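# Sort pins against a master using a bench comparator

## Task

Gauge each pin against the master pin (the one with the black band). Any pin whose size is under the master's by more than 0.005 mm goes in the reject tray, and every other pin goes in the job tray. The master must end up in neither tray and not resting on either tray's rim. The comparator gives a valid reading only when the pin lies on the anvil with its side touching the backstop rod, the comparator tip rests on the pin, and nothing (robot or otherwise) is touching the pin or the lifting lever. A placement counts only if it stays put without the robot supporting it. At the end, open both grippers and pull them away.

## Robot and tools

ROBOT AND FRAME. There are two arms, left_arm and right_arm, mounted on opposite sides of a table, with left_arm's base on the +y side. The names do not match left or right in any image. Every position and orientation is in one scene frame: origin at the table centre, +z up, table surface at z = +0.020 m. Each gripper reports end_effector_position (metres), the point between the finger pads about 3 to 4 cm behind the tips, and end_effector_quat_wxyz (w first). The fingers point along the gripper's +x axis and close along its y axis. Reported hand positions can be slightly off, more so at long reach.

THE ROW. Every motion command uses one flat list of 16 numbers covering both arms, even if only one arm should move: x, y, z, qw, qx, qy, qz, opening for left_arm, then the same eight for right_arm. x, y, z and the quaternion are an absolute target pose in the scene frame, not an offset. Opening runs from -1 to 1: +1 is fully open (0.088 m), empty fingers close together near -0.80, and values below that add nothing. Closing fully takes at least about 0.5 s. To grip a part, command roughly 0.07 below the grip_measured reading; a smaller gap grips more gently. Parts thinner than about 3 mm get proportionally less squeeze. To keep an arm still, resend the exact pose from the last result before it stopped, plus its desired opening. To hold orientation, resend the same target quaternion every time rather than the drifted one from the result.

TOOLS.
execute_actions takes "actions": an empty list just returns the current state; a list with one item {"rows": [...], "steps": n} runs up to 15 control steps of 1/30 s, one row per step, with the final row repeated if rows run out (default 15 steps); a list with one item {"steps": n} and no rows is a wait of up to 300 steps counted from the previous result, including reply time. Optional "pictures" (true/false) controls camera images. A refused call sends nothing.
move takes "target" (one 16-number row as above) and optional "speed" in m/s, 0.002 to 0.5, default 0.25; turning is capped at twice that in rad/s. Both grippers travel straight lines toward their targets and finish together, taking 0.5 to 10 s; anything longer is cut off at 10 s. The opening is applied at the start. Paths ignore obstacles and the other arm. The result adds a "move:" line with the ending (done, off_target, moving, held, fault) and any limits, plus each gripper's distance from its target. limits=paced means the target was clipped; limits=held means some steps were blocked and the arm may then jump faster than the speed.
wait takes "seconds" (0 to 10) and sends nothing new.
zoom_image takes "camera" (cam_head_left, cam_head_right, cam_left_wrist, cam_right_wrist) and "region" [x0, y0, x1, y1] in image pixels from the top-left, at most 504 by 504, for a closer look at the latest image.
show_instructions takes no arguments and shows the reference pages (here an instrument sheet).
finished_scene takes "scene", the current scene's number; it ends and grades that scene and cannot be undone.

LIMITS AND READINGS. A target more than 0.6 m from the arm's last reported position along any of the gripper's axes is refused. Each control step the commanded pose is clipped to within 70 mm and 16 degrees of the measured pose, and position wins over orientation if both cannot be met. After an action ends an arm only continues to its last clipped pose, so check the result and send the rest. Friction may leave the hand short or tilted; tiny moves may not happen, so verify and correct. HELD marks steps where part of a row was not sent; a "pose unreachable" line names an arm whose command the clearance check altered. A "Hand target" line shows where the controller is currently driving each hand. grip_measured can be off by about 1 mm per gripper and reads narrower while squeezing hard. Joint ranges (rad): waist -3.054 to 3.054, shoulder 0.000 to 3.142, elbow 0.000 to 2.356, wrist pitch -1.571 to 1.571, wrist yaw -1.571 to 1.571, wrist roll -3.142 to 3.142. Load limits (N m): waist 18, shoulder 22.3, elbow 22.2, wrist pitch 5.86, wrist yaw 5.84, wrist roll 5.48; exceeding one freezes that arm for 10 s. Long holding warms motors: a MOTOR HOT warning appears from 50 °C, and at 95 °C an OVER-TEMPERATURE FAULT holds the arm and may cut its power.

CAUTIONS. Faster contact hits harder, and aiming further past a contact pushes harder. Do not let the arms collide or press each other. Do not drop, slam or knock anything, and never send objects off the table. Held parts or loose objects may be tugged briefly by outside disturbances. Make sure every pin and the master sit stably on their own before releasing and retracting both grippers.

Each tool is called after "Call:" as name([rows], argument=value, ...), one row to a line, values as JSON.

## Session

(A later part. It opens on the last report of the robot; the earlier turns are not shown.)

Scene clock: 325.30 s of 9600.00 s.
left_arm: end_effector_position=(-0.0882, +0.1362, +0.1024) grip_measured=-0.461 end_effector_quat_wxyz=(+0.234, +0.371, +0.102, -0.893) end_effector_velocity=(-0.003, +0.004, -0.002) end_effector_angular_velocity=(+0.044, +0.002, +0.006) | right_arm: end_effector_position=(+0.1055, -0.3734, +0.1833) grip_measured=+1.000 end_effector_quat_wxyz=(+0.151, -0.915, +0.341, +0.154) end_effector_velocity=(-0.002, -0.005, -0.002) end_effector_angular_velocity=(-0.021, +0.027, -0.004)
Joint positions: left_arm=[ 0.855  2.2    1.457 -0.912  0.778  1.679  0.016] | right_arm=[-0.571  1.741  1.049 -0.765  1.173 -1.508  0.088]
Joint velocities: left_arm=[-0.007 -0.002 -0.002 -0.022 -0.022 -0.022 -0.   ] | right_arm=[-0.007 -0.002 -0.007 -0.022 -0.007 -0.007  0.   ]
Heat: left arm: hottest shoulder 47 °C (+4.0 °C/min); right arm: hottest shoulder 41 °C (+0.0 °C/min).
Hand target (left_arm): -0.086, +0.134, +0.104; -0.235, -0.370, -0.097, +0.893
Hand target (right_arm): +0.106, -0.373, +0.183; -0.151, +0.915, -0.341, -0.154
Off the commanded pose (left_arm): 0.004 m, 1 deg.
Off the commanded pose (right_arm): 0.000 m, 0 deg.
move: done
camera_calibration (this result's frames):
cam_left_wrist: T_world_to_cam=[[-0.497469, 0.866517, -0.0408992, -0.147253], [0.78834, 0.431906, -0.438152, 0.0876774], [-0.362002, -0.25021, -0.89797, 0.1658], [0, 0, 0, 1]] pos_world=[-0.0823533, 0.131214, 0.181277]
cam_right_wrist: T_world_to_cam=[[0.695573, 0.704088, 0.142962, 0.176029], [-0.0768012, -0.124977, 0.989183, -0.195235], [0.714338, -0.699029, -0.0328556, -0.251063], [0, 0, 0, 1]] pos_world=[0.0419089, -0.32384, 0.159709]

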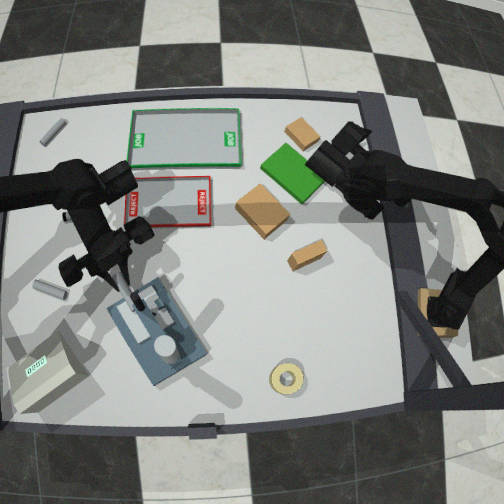

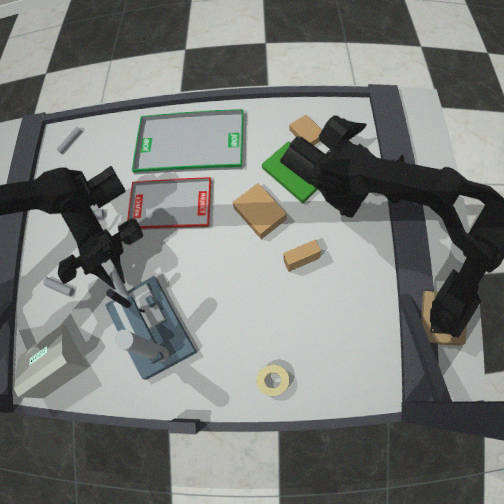

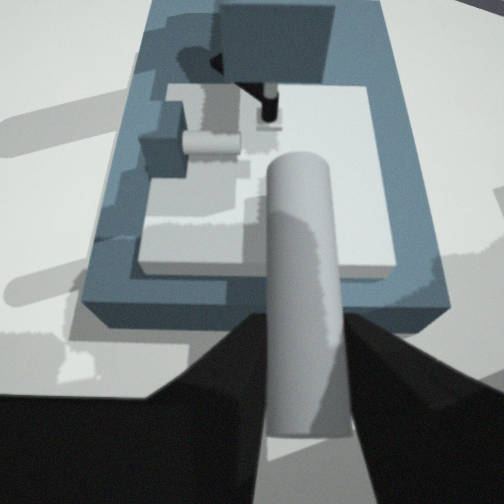

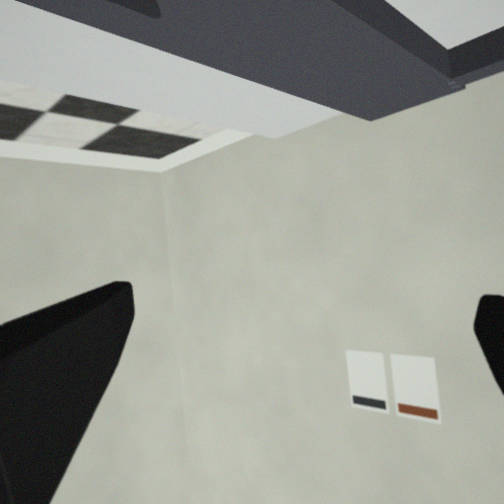

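Call:
move(target=[-0.045,0.16,0.14,0.2352,0.3701,0.0974,-0.8934,-0.53,0.1055,-0.3734,0.1833,0.151,-0.915,0.341,0.154,1.0], speed=0.1)

Call:
move(target=[0.255,0.095,0.13,0.7749,0.2084,0.3210,-0.5032,-0.53,0.1055,-0.3734,0.1833,0.151,-0.915,0.341,0.154,1.0], speed=0.2)

Scene clock: 328.20 s of 9600.00 s.
left_arm: end_effector_position=(-0.0478, +0.1633, +0.1331) grip_measured=-0.461 end_effector_quat_wxyz=(+0.231, +0.368, +0.108, -0.894) end_effector_velocity=(-0.001, +0.002, +0.002) end_effector_angular_velocity=(+0.009, +0.000, -0.009) | right_arm: end_effector_position=(+0.1055, -0.3734, +0.1833) grip_measured=+1.000 end_effector_quat_wxyz=(+0.151, -0.915, +0.341, +0.154) end_effector_velocity=(-0.001, -0.001, -0.002) end_effector_angular_velocity=(+0.001, +0.009, -0.004)
Joint positions: left_arm=[ 0.979  2.2    1.583 -1.172  0.76   1.848  0.016] | right_arm=[-0.571  1.741  1.049 -0.765  1.173 -1.508  0.088]
Joint velocities: left_arm=[-0.002 -0.002  0.007 -0.022 -0.007  0.007 -0.   ] | right_arm=[-0.002  0.002 -0.002 -0.007 -0.007  0.007  0.   ]
Heat: left arm: hottest shoulder 47 °C (+4.0 °C/min); right arm: hottest shoulder 41 °C (+0.0 °C/min).
Hand target (left_arm): -0.045, +0.161, +0.140; -0.235, -0.370, -0.098, +0.893
Hand target (right_arm): +0.106, -0.373, +0.183; -0.151, +0.915, -0.341, -0.154
Off the commanded pose (left_arm): 0.008 m, 1 deg.
Off the commanded pose (right_arm): 0.000 m, 0 deg.
move: done
camera_calibration (this result's frames):
cam_left_wrist: T_world_to_cam=[[-0.498804, 0.866334, -0.025672, -0.151404], [0.783193, 0.437852, -0.441468, 0.0568052], [-0.371218, -0.240312, -0.89691, 0.212518], [0, 0, 0, 1]] pos_world=[-0.0411197, 0.157364, 0.2118]
cam_right_wrist: T_world_to_cam=[[0.695573, 0.704088, 0.142962, 0.176029], [-0.0768012, -0.124977, 0.989183, -0.195235], [0.714338, -0.699029, -0.0328556, -0.251063], [0, 0, 0, 1]] pos_world=[0.0419089, -0.32384, 0.159709]

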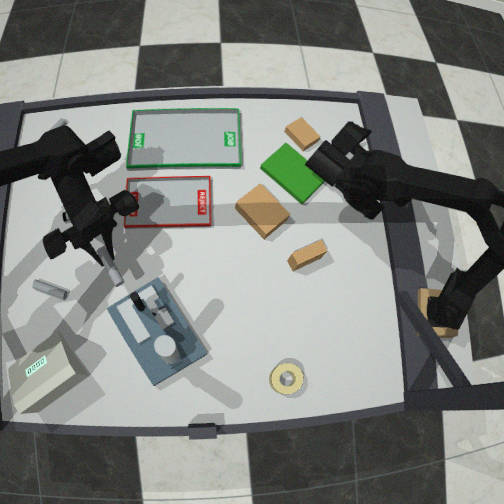

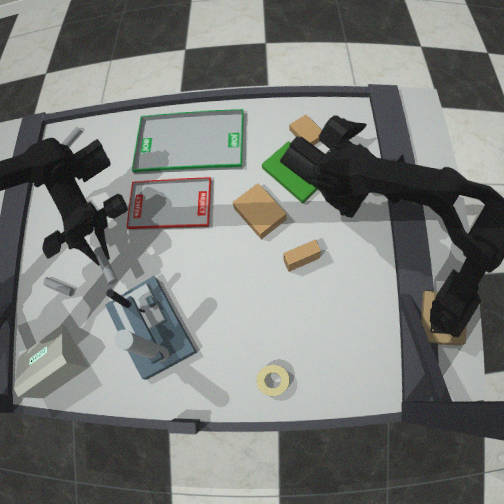

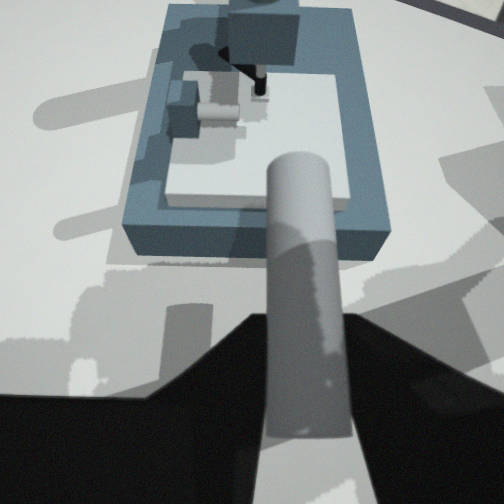

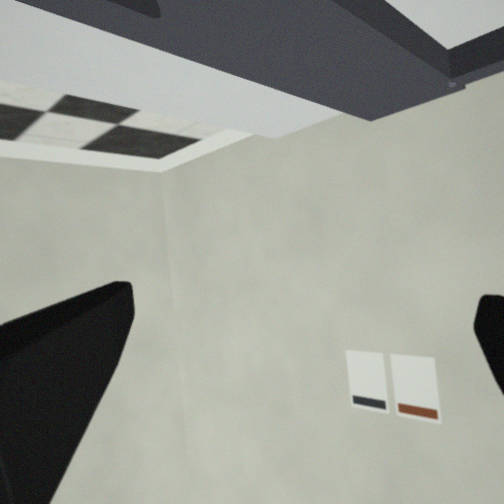

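Scene clock: 332.33 s of 9600.00 s.
left_arm: end_effector_position=(+0.2516, +0.0974, +0.1328) grip_measured=-0.461 end_effector_quat_wxyz=(+0.774, +0.209, +0.322, -0.503) end_effector_velocity=(+0.001, -0.001, +0.003) end_effector_angular_velocity=(+0.004, +0.003, +0.008) | right_arm: end_effector_position=(+0.1055, -0.3734, +0.1833) grip_measured=+1.000 end_effector_quat_wxyz=(+0.151, -0.915, +0.341, +0.154) end_effector_velocity=(-0.002, +0.001, -0.003) end_effector_angular_velocity=(+0.004, +0.025, +0.008)
Joint positions: left_arm=[ 1.189  2.527  2.102 -0.431  0.351  0.376  0.016] | right_arm=[-0.571  1.741  1.049 -0.765  1.173 -1.508  0.088]
Joint velocities: left_arm=[-0.002  0.007  0.027 -0.022 -0.007 -0.007 -0.   ] | right_arm=[ 0.002 -0.002 -0.002 -0.007 -0.022 -0.007  0.   ]
Heat: left arm: hottest shoulder 48 °C (+5.1 °C/min); right arm: hottest shoulder 41 °C (+0.0 °C/min).
Hand target (left_arm): +0.255, +0.096, +0.131; +0.776, +0.207, +0.321, -0.502
Hand target (right_arm): +0.106, -0.373, +0.183; -0.151, +0.915, -0.341, -0.154
Off the commanded pose (left_arm): 0.005 m, 0 deg.
Off the commanded pose (right_arm): 0.000 m, 0 deg.
move: done
camera_calibration (this result's frames):
cam_left_wrist: T_world_to_cam=[[-0.910418, -0.410802, -0.0487929, 0.286043], [-0.349867, 0.827527, -0.439082, 0.097822], [0.220753, -0.382677, -0.897121, 0.17251], [0, 0, 0, 1]] pos_world=[0.256561, 0.102572, 0.211671]
cam_right_wrist: T_world_to_cam=[[0.695573, 0.704088, 0.142962, 0.176029], [-0.0768012, -0.124977, 0.989183, -0.195235], [0.714338, -0.699029, -0.0328556, -0.251063], [0, 0, 0, 1]] pos_world=[0.0419089, -0.32384, 0.159709]

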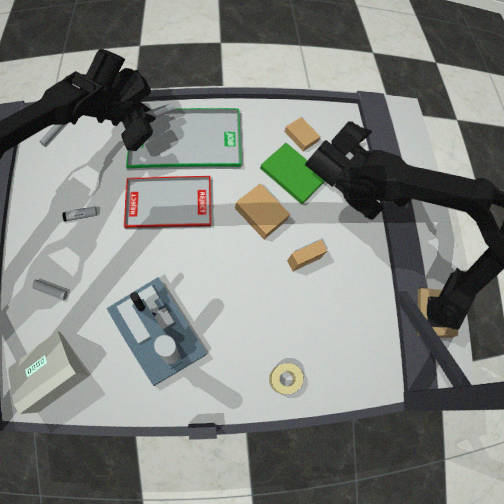

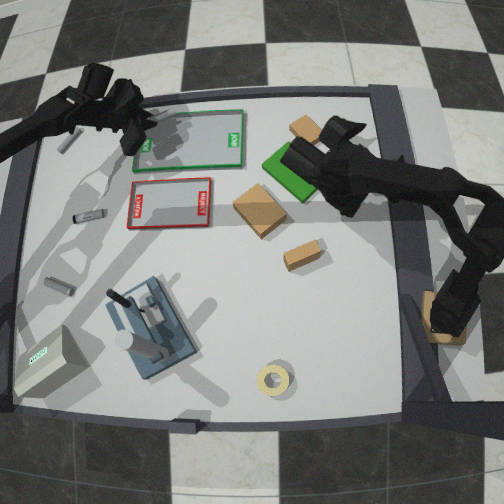

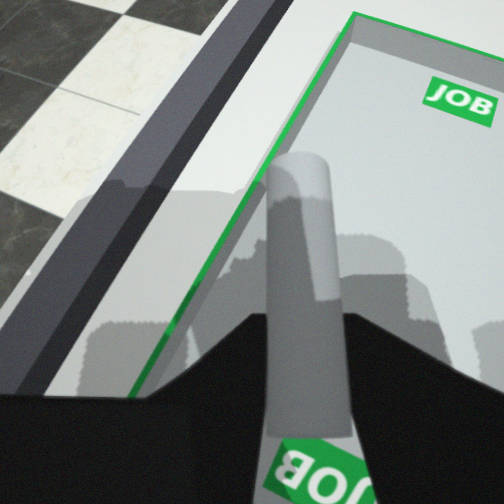

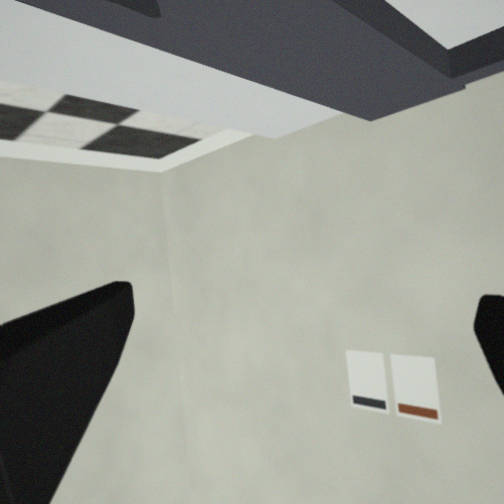

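Call:
move(target=[0.249,0.094,0.075,0.7749,0.2084,0.3210,-0.5032,-0.53,0.1055,-0.3734,0.1833,0.151,-0.915,0.341,0.154,1.0], speed=0.05)

Scene clock: 347.27 s of 9600.00 s.
left_arm: end_effector_position=(+0.2527, +0.0935, +0.0868) grip_measured=-0.461 end_effector_quat_wxyz=(+0.779, +0.209, +0.312, -0.503) end_effector_velocity=(+0.001, -0.001, +0.004) end_effector_angular_velocity=(-0.010, +0.001, +0.018) | right_arm: end_effector_position=(+0.1055, -0.3734, +0.1833) grip_measured=+1.000 end_effector_quat_wxyz=(+0.151, -0.915, +0.341, +0.154) end_effector_velocity=(-0.002, -0.003, -0.001) end_effector_angular_velocity=(-0.017, +0.024, +0.001)
Joint positions: left_arm=[ 1.184  2.589  2.019 -0.262  0.345  0.372  0.016] | right_arm=[-0.571  1.741  1.049 -0.765  1.173 -1.508  0.088]
Joint velocities: left_arm=[-0.002 -0.007 -0.002  0.007 -0.007 -0.022 -0.   ] | right_arm=[-0.002 -0.002 -0.002 -0.022 -0.007 -0.007  0.   ]
Heat: left arm: hottest shoulder 52 °C (+9.1 °C/min); right arm: hottest shoulder 41 °C (+0.0 °C/min). Fold the left arm in close to its base before you think long.
Hand target (left_arm): +0.249, +0.094, +0.075; +0.775, +0.208, +0.321, -0.503
Hand target (right_arm): +0.106, -0.373, +0.183; -0.151, +0.915, -0.341, -0.154
Off the commanded pose (left_arm): 0.012 m, 1 deg.
Off the commanded pose (right_arm): 0.000 m, 0 deg.
MOTOR HOT: a motor of the left arm reached 50 °C. Now the hottest motor of the left arm, joint 2 (shoulder), reports 52 °C. The temperature limit of the motors' drives, at which the controller stops that arm, is 95 °C. To cool a motor, set the load down, stop pushing, or move to a pose that needs little force.
After step 90, 10.40 s passed at rest.
move: off_target (left_arm)
camera_calibration (this result's frames):
cam_left_wrist: T_world_to_cam=[[-0.908883, -0.412469, -0.0616463, 0.284098], [-0.342124, 0.821935, -0.455383, 0.0812752], [0.238501, -0.392799, -0.888159, 0.125179], [0, 0, 0, 1]] pos_world=[0.256163, 0.0995487, 0.165703]
cam_right_wrist: T_world_to_cam=[[0.695573, 0.704088, 0.142962, 0.176029], [-0.0768012, -0.124977, 0.989183, -0.195235], [0.714338, -0.699029, -0.0328556, -0.251063], [0, 0, 0, 1]] pos_world=[0.0419089, -0.32384, 0.159709]

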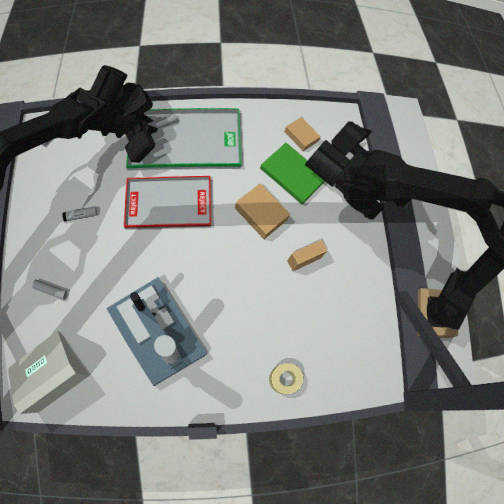

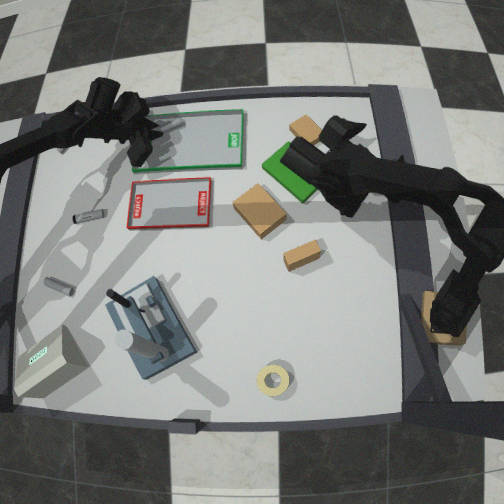

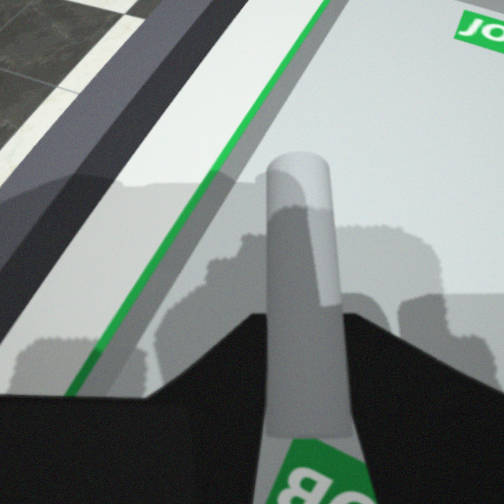

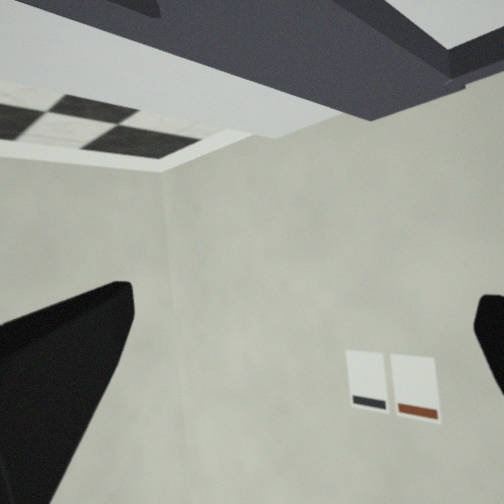

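Call:
move(target=[0.249,0.094,0.062,0.7749,0.2084,0.3210,-0.5032,-0.53,0.1055,-0.3734,0.1833,0.151,-0.915,0.341,0.154,1.0], speed=0.015)

Scene clock: 351.47 s of 9600.00 s.
left_arm: end_effector_position=(+0.2538, +0.0924, +0.0786) grip_measured=-0.461 end_effector_quat_wxyz=(+0.780, +0.209, +0.307, -0.503) end_effector_velocity=(+0.000, +0.003, -0.004) end_effector_angular_velocity=(+0.005, +0.021, +0.023) | right_arm: end_effector_position=(+0.1055, -0.3734, +0.1833) grip_measured=+1.000 end_effector_quat_wxyz=(+0.151, -0.915, +0.341, +0.154) end_effector_velocity=(+0.000, -0.000, -0.001) end_effector_angular_velocity=(+0.005, +0.005, +0.001)
Joint positions: left_arm=[ 1.184  2.605  2.009 -0.226  0.345  0.372  0.016] | right_arm=[-0.571  1.741  1.049 -0.765  1.173 -1.508  0.088]
Joint velocities: left_arm=[ 0.002  0.002 -0.002 -0.007 -0.007 -0.022 -0.   ] | right_arm=[-0.002 -0.002 -0.002  0.007 -0.007 -0.007  0.   ]
Heat: left arm: hottest shoulder 53 °C (+10.1 °C/min); right arm: hottest shoulder 41 °C (+0.0 °C/min). Fold the left arm in close to its base before you think long.
Hand target (left_arm): +0.249, +0.094, +0.062; +0.775, +0.208, +0.321, -0.503
Hand target (right_arm): +0.106, -0.373, +0.183; -0.151, +0.915, -0.341, -0.154
Off the commanded pose (left_arm): 0.017 m, 2 deg.
Off the commanded pose (right_arm): 0.000 m, 0 deg.
MOTOR HOT: still on. Now the hottest motor of the left arm, joint 2 (shoulder), reports 53 °C; a drive's own limit is 95 °C.
move: off_target (left_arm)
camera_calibration (this result's frames):
cam_left_wrist: T_world_to_cam=[[-0.908515, -0.412522, -0.0665242, 0.28441], [-0.338045, 0.819201, -0.463287, 0.0786969], [0.245613, -0.398415, -0.883708, 0.115611], [0, 0, 0, 1]] pos_world=[0.256599, 0.0989183, 0.157546]
cam_right_wrist: T_world_to_cam=[[0.695573, 0.704088, 0.142962, 0.176029], [-0.0768012, -0.124977, 0.989183, -0.195235], [0.714338, -0.699029, -0.0328556, -0.251063], [0, 0, 0, 1]] pos_world=[0.0419089, -0.32384, 0.159709]

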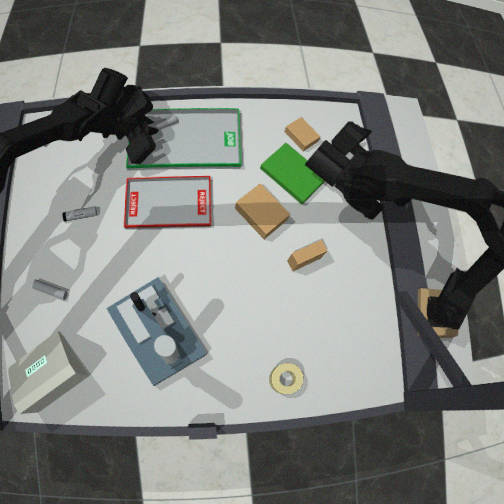

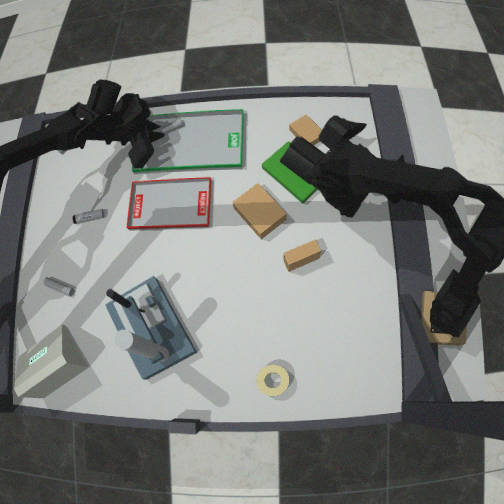

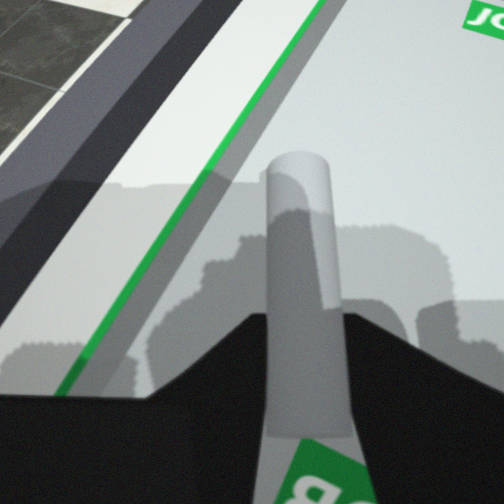

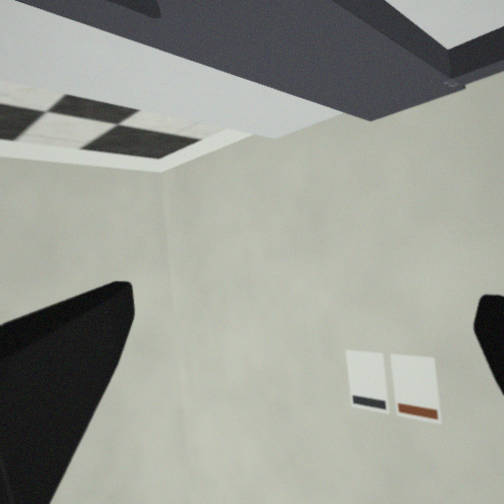

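Call:
move(target=[0.250,0.0935,0.068,0.7749,0.2084,0.3210,-0.5032,-0.2,0.1055,-0.3734,0.1833,0.151,-0.915,0.341,0.154,1.0], speed=0.01)

Scene clock: 356.70 s of 9600.00 s.
left_arm: end_effector_position=(+0.2525, +0.0934, +0.0769) grip_measured=-0.202 end_effector_quat_wxyz=(+0.778, +0.209, +0.312, -0.503) end_effector_velocity=(+0.003, -0.000, +0.003) end_effector_angular_velocity=(+0.008, -0.024, +0.007) | right_arm: end_effector_position=(+0.1055, -0.3734, +0.1833) grip_measured=+1.000 end_effector_quat_wxyz=(+0.151, -0.915, +0.341, +0.154) end_effector_velocity=(-0.001, -0.001, +0.001) end_effector_angular_velocity=(-0.005, -0.005, -0.001)
Joint positions: left_arm=[ 1.184  2.605  2.009 -0.237  0.345  0.372  0.029] | right_arm=[-0.571  1.741  1.049 -0.765  1.173 -1.508  0.088]
Joint velocities: left_arm=[-0.002 -0.002  0.002  0.007 -0.022  0.007 -0.   ] | right_arm=[ 0.002 -0.002 -0.002 -0.007  0.007  0.007  0.   ]
Heat: left arm: hottest shoulder 54 °C (+9.1 °C/min); right arm: hottest shoulder 41 °C (+0.0 °C/min). Fold the left arm in close to its base before you think long.
Hand target (left_arm): +0.250, +0.094, +0.068; +0.775, +0.208, +0.321, -0.503
Hand target (right_arm): +0.106, -0.373, +0.183; -0.151, +0.915, -0.341, -0.154
Off the commanded pose (left_arm): 0.009 m, 1 deg.
Off the commanded pose (right_arm): 0.000 m, 0 deg.
MOTOR HOT: still on. Now the hottest motor of the left arm, joint 2 (shoulder), reports 54 °C; a drive's own limit is 95 °C.
After step 90, 0.50 s passed at rest.
move: off_target (left_arm)
camera_calibration (this result's frames):
cam_left_wrist: T_world_to_cam=[[-0.909078, -0.412094, -0.0612847, 0.283195], [-0.342086, 0.822276, -0.454796, 0.0766782], [0.237811, -0.39248, -0.888485, 0.11659], [0, 0, 0, 1]] pos_world=[0.25595, 0.0994114, 0.155817]
cam_right_wrist: T_world_to_cam=[[0.695573, 0.704088, 0.142962, 0.176029], [-0.0768012, -0.124977, 0.989183, -0.195235], [0.714338, -0.699029, -0.0328556, -0.251063], [0, 0, 0, 1]] pos_world=[0.0419089, -0.32384, 0.159709]

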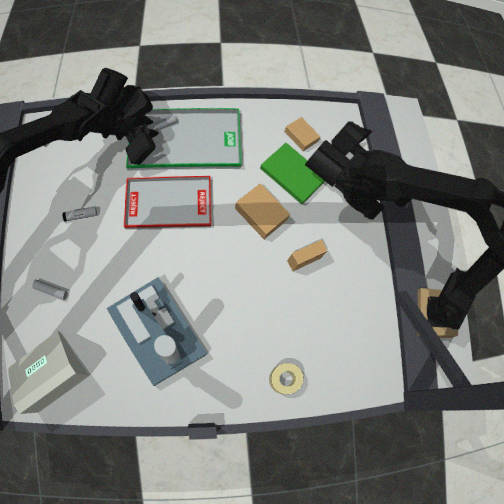

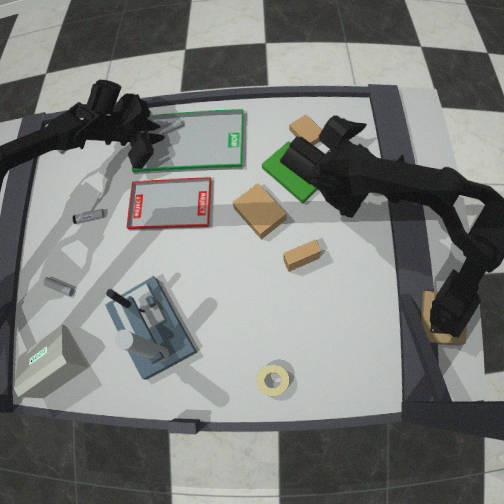

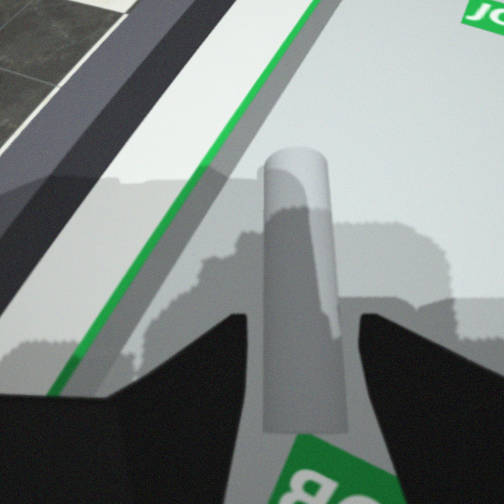

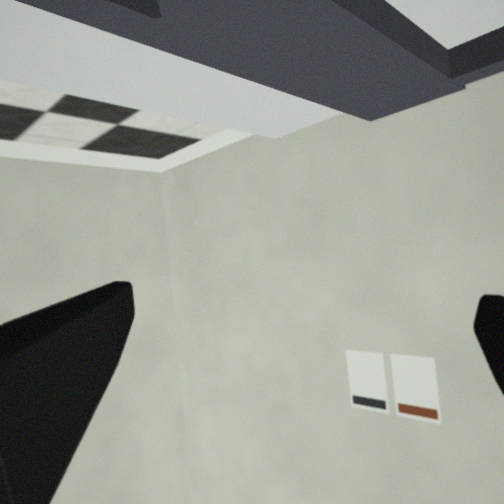

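Call:
move(target=[0.250,0.097,0.14,0.7749,0.2084,0.3210,-0.5032,-0.2,0.1055,-0.3734,0.1833,0.151,-0.915,0.341,0.154,1.0], speed=0.07)

Call:
move(target=[0.245,0.345,0.115,0.8761,0.1214,0.3629,-0.2932,0.15,0.1055,-0.3734,0.1833,0.151,-0.915,0.341,0.154,1.0], speed=0.22)

Scene clock: 361.17 s of 9600.00 s.
left_arm: end_effector_position=(+0.2467, +0.0977, +0.1286) grip_measured=-0.202 end_effector_quat_wxyz=(+0.771, +0.210, +0.330, -0.503) end_effector_velocity=(-0.002, +0.004, -0.005) end_effector_angular_velocity=(+0.028, +0.016, +0.017) | right_arm: end_effector_position=(+0.1055, -0.3734, +0.1833) grip_measured=+1.000 end_effector_quat_wxyz=(+0.151, -0.915, +0.341, +0.154) end_effector_velocity=(-0.002, -0.000, -0.001) end_effector_angular_velocity=(-0.006, +0.015, +0.006)
Joint positions: left_arm=[ 1.184  2.522  2.085 -0.434  0.347  0.372  0.029] | right_arm=[-0.571  1.741  1.049 -0.765  1.173 -1.508  0.088]
Joint velocities: left_arm=[-0.002 -0.002 -0.007 -0.022 -0.022 -0.007 -0.   ] | right_arm=[ 0.002 -0.002 -0.002 -0.007 -0.007 -0.007  0.   ]
Heat: left arm: hottest shoulder 56 °C (+9.0 °C/min); right arm: hottest shoulder 41 °C (+0.0 °C/min). Fold the left arm in close to its base before you think long.
Hand target (left_arm): +0.250, +0.097, +0.140; +0.775, +0.208, +0.321, -0.503
Hand target (right_arm): +0.106, -0.373, +0.183; -0.151, +0.915, -0.341, -0.154
Off the commanded pose (left_arm): 0.012 m, 1 deg.
Off the commanded pose (right_arm): 0.000 m, 0 deg.
MOTOR HOT: still on. Now the hottest motor of the left arm, joint 2 (shoulder), reports 56 °C; a drive's own limit is 95 °C.
After step 90, 0.17 s passed at rest.
move: off_target (left_arm)
camera_calibration (this result's frames):
cam_left_wrist: T_world_to_cam=[[-0.911169, -0.409942, -0.0414438, 0.280641], [-0.355116, 0.832332, -0.425577, 0.0931926], [0.208957, -0.373055, -0.903973, 0.172807], [0, 0, 0, 1]] pos_world=[0.252697, 0.101946, 0.207504]
cam_right_wrist: T_world_to_cam=[[0.695573, 0.704088, 0.142962, 0.176029], [-0.0768012, -0.124977, 0.989183, -0.195235], [0.714338, -0.699029, -0.0328556, -0.251063], [0, 0, 0, 1]] pos_world=[0.0419089, -0.32384, 0.159709]

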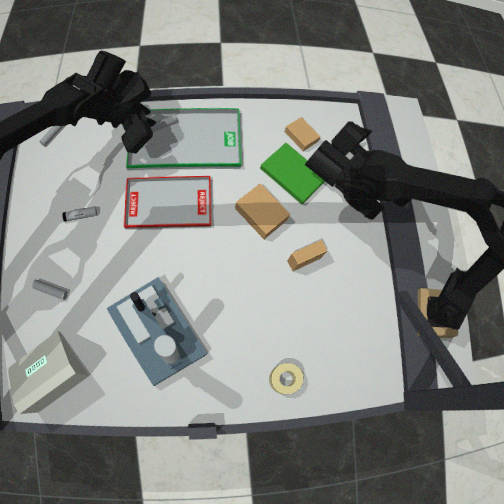

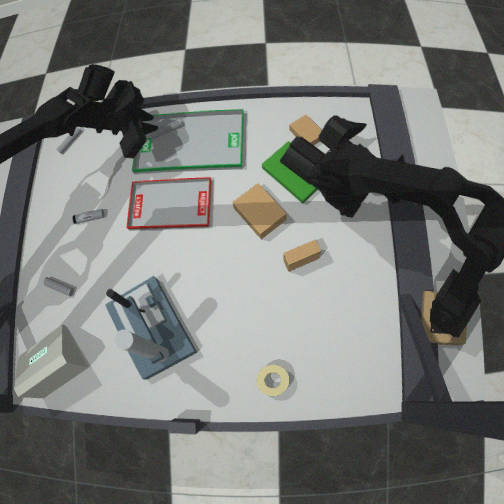

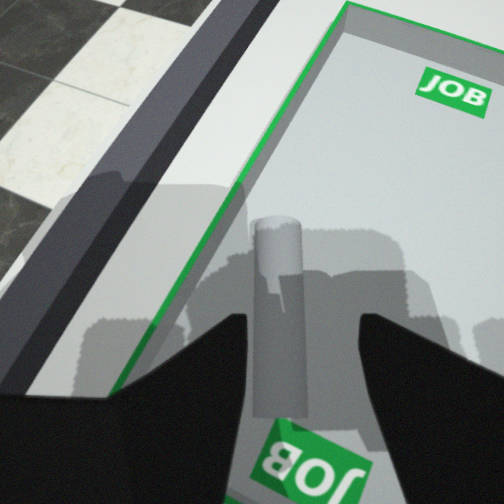

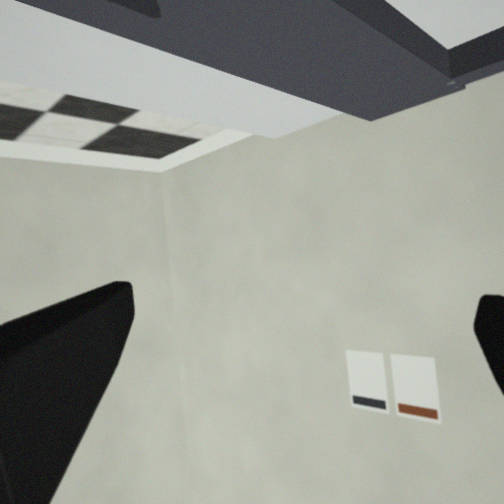

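Scene clock: 362.77 s of 9600.00 s.
left_arm: end_effector_position=(+0.2485, +0.3433, +0.1140) grip_measured=+0.148 end_effector_quat_wxyz=(+0.876, +0.124, +0.362, -0.294) end_effector_velocity=(-0.005, +0.002, +0.001) end_effector_angular_velocity=(-0.007, +0.012, +0.003) | right_arm: end_effector_position=(+0.1055, -0.3734, +0.1833) grip_measured=+1.000 end_effector_quat_wxyz=(+0.151, -0.915, +0.341, +0.154) end_effector_velocity=(-0.000, -0.003, -0.001) end_effector_angular_velocity=(-0.006, +0.015, -0.004)
Joint positions: left_arm=[1.564 2.05  1.176 0.053 0.263 0.278 0.046] | right_arm=[-0.571  1.741  1.049 -0.765  1.173 -1.508  0.088]
Joint velocities: left_arm=[ 0.002 -0.017 -0.017 -0.007  0.007 -0.007 -0.   ] | right_arm=[-0.007 -0.002 -0.002 -0.007 -0.007 -0.007  0.   ]
Heat: left arm: hottest shoulder 57 °C (+10.1 °C/min); right arm: hottest shoulder 41 °C (+0.0 °C/min). Fold the left arm in close to its base before you think long.
Hand target (left_arm): +0.245, +0.345, +0.114; +0.876, +0.122, +0.363, -0.293
Hand target (right_arm): +0.106, -0.373, +0.183; -0.151, +0.915, -0.341, -0.154
Off the commanded pose (left_arm): 0.004 m, 0 deg.
Off the commanded pose (right_arm): 0.000 m, 0 deg.
MOTOR HOT: still on. Now the hottest motor of the left arm, joint 2 (shoulder), reports 57 °C; a drive's own limit is 95 °C.
move: done
camera_calibration (this result's frames):
cam_left_wrist: T_world_to_cam=[[-0.59953, -0.79856, -0.053524, 0.439703], [-0.70272, 0.557227, -0.442361, 0.0658731], [0.383077, -0.227596, -0.895239, 0.156613], [0, 0, 0, 1]] pos_world=[0.249911, 0.350067, 0.19288]
cam_right_wrist: T_world_to_cam=[[0.695573, 0.704088, 0.142962, 0.176029], [-0.0768012, -0.124977, 0.989183, -0.195235], [0.714338, -0.699029, -0.0328556, -0.251063], [0, 0, 0, 1]] pos_world=[0.0419089, -0.32384, 0.159709]

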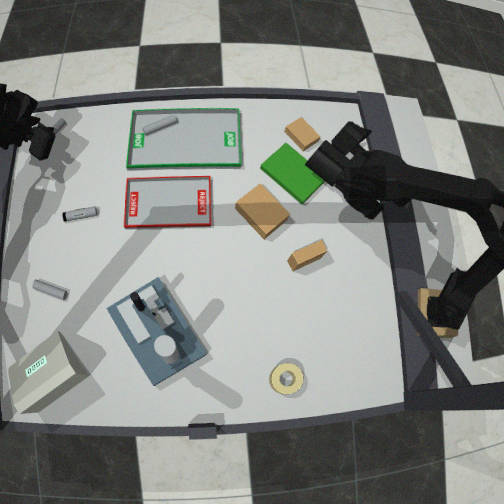

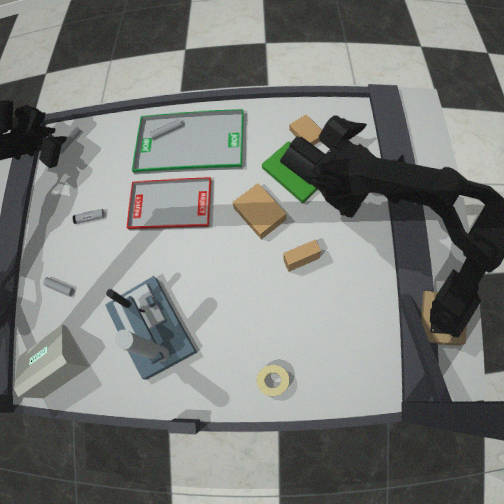

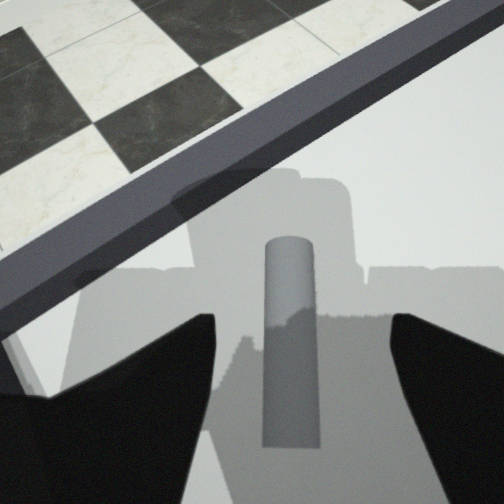

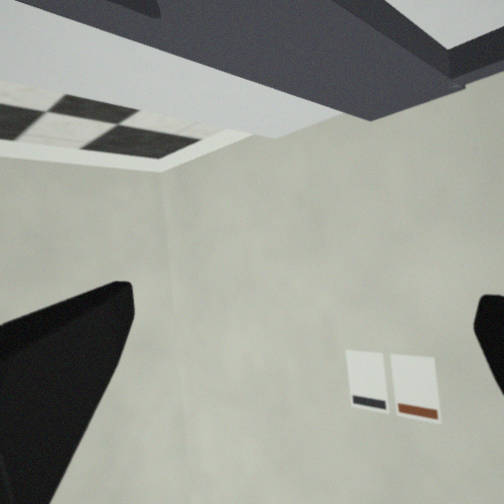

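Call:
move(target=[0.2438,0.3466,0.062,0.8736,0.1246,0.3619,-0.3008,0.15,0.1055,-0.3734,0.1833,0.151,-0.915,0.341,0.154,1.0], speed=0.05)

Scene clock: 377.77 s of 9600.00 s.
left_arm: end_effector_position=(+0.2498, +0.3440, +0.0747) grip_measured=+0.148 end_effector_quat_wxyz=(+0.879, +0.125, +0.349, -0.300) end_effector_velocity=(+0.003, -0.001, +0.003) end_effector_angular_velocity=(-0.005, -0.019, +0.008) | right_arm: end_effector_position=(+0.1055, -0.3734, +0.1833) grip_measured=+1.000 end_effector_quat_wxyz=(+0.151, -0.915, +0.341, +0.154) end_effector_velocity=(+0.000, -0.000, -0.001) end_effector_angular_velocity=(-0.006, +0.013, +0.007)
Joint positions: left_arm=[1.57  2.151 1.123 0.231 0.278 0.288 0.046] | right_arm=[-0.571  1.741  1.049 -0.765  1.173 -1.508  0.088]
Joint velocities: left_arm=[-0.002 -0.002 -0.002  0.022 -0.007 -0.007 -0.   ] | right_arm=[-0.002 -0.002 -0.002  0.007 -0.007 -0.022  0.   ]
Heat: left arm: hottest shoulder 57 °C (+11.2 °C/min); right arm: hottest shoulder 41 °C (+0.0 °C/min). Fold the left arm in close to its base before you think long.
Hand target (left_arm): +0.244, +0.347, +0.062; +0.874, +0.125, +0.362, -0.301
Hand target (right_arm): +0.106, -0.373, +0.183; -0.151, +0.915, -0.341, -0.154
Off the commanded pose (left_arm): 0.014 m, 2 deg.
Off the commanded pose (right_arm): 0.000 m, 0 deg.
MOTOR HOT: still on. Now the hottest motor of the left arm, joint 2 (shoulder), reports 57 °C; a drive's own limit is 95 °C.
After step 90, 10.63 s passed at rest.
move: off_target (left_arm)
camera_calibration (this result's frames):
cam_left_wrist: T_world_to_cam=[[-0.606911, -0.792574, -0.0590464, 0.439089], [-0.685784, 0.559788, -0.46512, 0.0456343], [0.401696, -0.241793, -0.883276, 0.120476], [0, 0, 0, 1]] pos_world=[0.249388, 0.351595, 0.153566]
cam_right_wrist: T_world_to_cam=[[0.695573, 0.704088, 0.142962, 0.176029], [-0.0768012, -0.124977, 0.989183, -0.195235], [0.714338, -0.699029, -0.0328556, -0.251063], [0, 0, 0, 1]] pos_world=[0.0419089, -0.32384, 0.159709]

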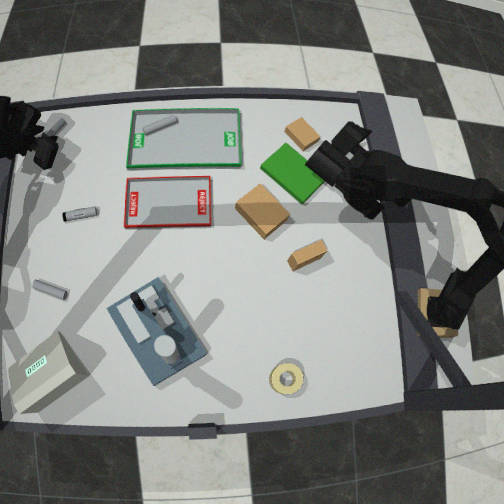

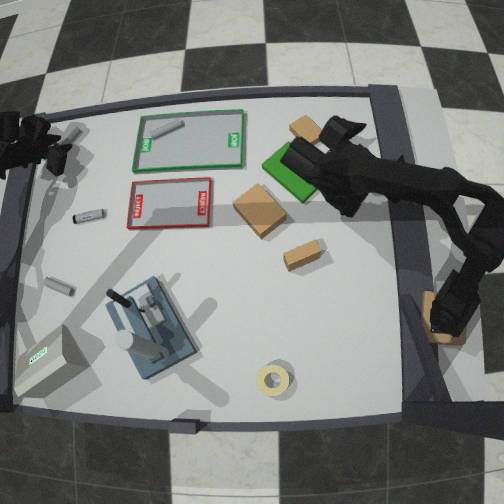

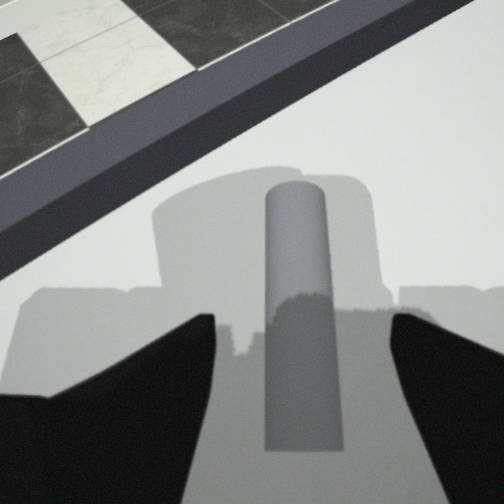

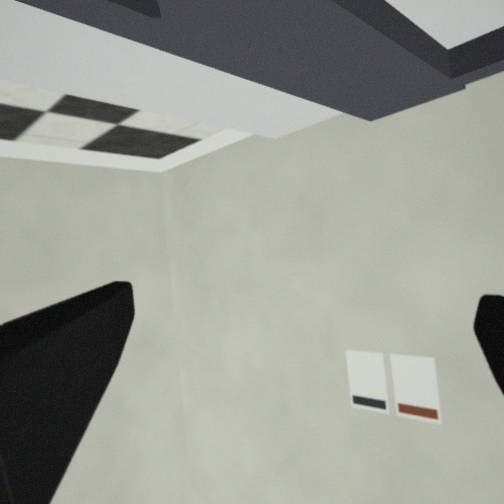

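Call:
move(target=[0.2420,0.3479,0.055,0.8736,0.1246,0.3619,-0.3008,-0.1,0.1055,-0.3734,0.1833,0.151,-0.915,0.341,0.154,1.0], speed=0.015)

Scene clock: 382.27 s of 9600.00 s.
left_arm: end_effector_position=(+0.2479, +0.3450, +0.0676) grip_measured=-0.098 end_effector_quat_wxyz=(+0.879, +0.125, +0.349, -0.300) end_effector_velocity=(-0.002, -0.002, -0.001) end_effector_angular_velocity=(-0.016, +0.018, +0.008) | right_arm: end_effector_position=(+0.1055, -0.3734, +0.1833) grip_measured=+1.000 end_effector_quat_wxyz=(+0.151, -0.915, +0.341, +0.154) end_effector_velocity=(-0.000, +0.001, -0.003) end_effector_angular_velocity=(+0.015, +0.016, +0.003)
Joint positions: left_arm=[1.572 2.166 1.109 0.259 0.28  0.289 0.034] | right_arm=[-0.571  1.741  1.049 -0.765  1.173 -1.508  0.088]
Joint velocities: left_arm=[-0.002 -0.002 -0.002 -0.007  0.007 -0.022 -0.   ] | right_arm=[-0.002 -0.002 -0.002  0.007 -0.022 -0.007  0.   ]
Heat: left arm: hottest shoulder 56 °C (+10.1 °C/min); right arm: hottest shoulder 41 °C (+0.0 °C/min). Fold the left arm in close to its base before you think long.
Hand target (left_arm): +0.242, +0.348, +0.055; +0.873, +0.125, +0.362, -0.301
Hand target (right_arm): +0.106, -0.373, +0.183; -0.151, +0.915, -0.341, -0.154
Off the commanded pose (left_arm): 0.014 m, 2 deg.
Off the commanded pose (right_arm): 0.000 m, 0 deg.
MOTOR HOT: still on. Now the hottest motor of the left arm, joint 2 (shoulder), reports 56 °C; a drive's own limit is 95 °C.
move: off_target (left_arm)
camera_calibration (this result's frames):
cam_left_wrist: T_world_to_cam=[[-0.607592, -0.792074, -0.0587463, 0.438298], [-0.685329, 0.560217, -0.465276, 0.0402338], [0.401443, -0.242437, -0.883214, 0.115441], [0, 0, 0, 1]] pos_world=[0.247536, 0.352612, 0.146427]
cam_right_wrist: T_world_to_cam=[[0.695573, 0.704088, 0.142962, 0.176029], [-0.0768012, -0.124977, 0.989183, -0.195235], [0.714338, -0.699029, -0.0328556, -0.251063], [0, 0, 0, 1]] pos_world=[0.0419089, -0.32384, 0.159709]

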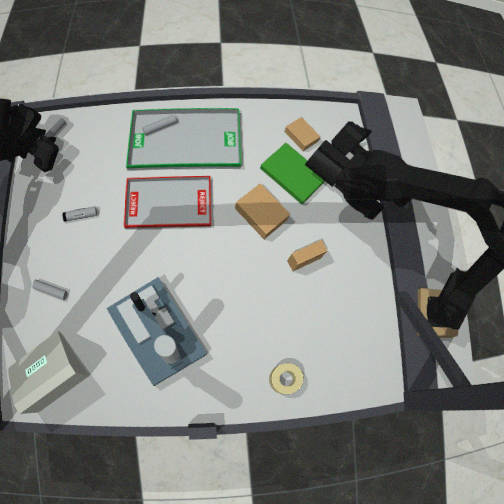

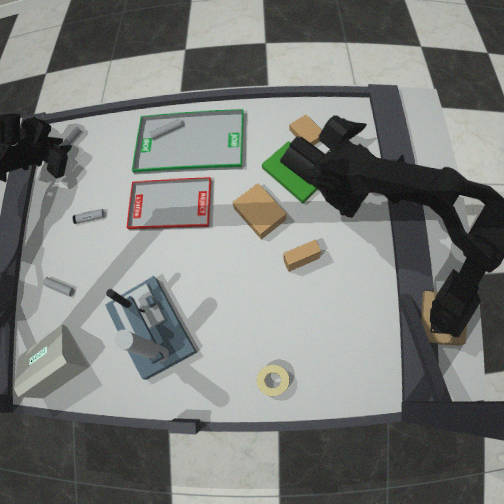

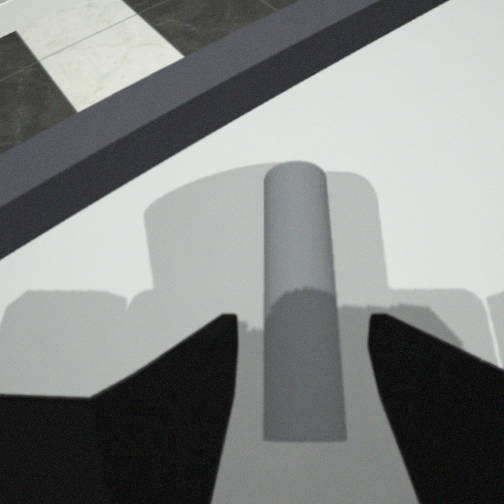

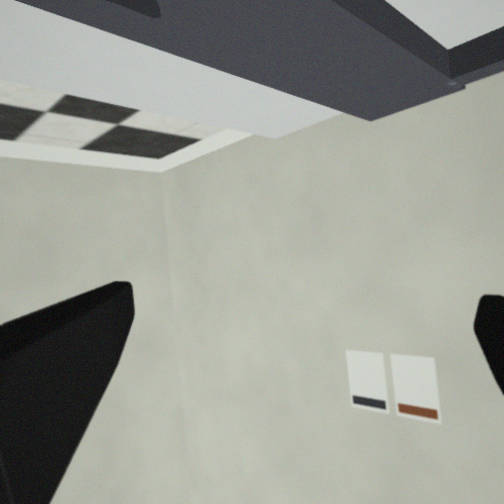

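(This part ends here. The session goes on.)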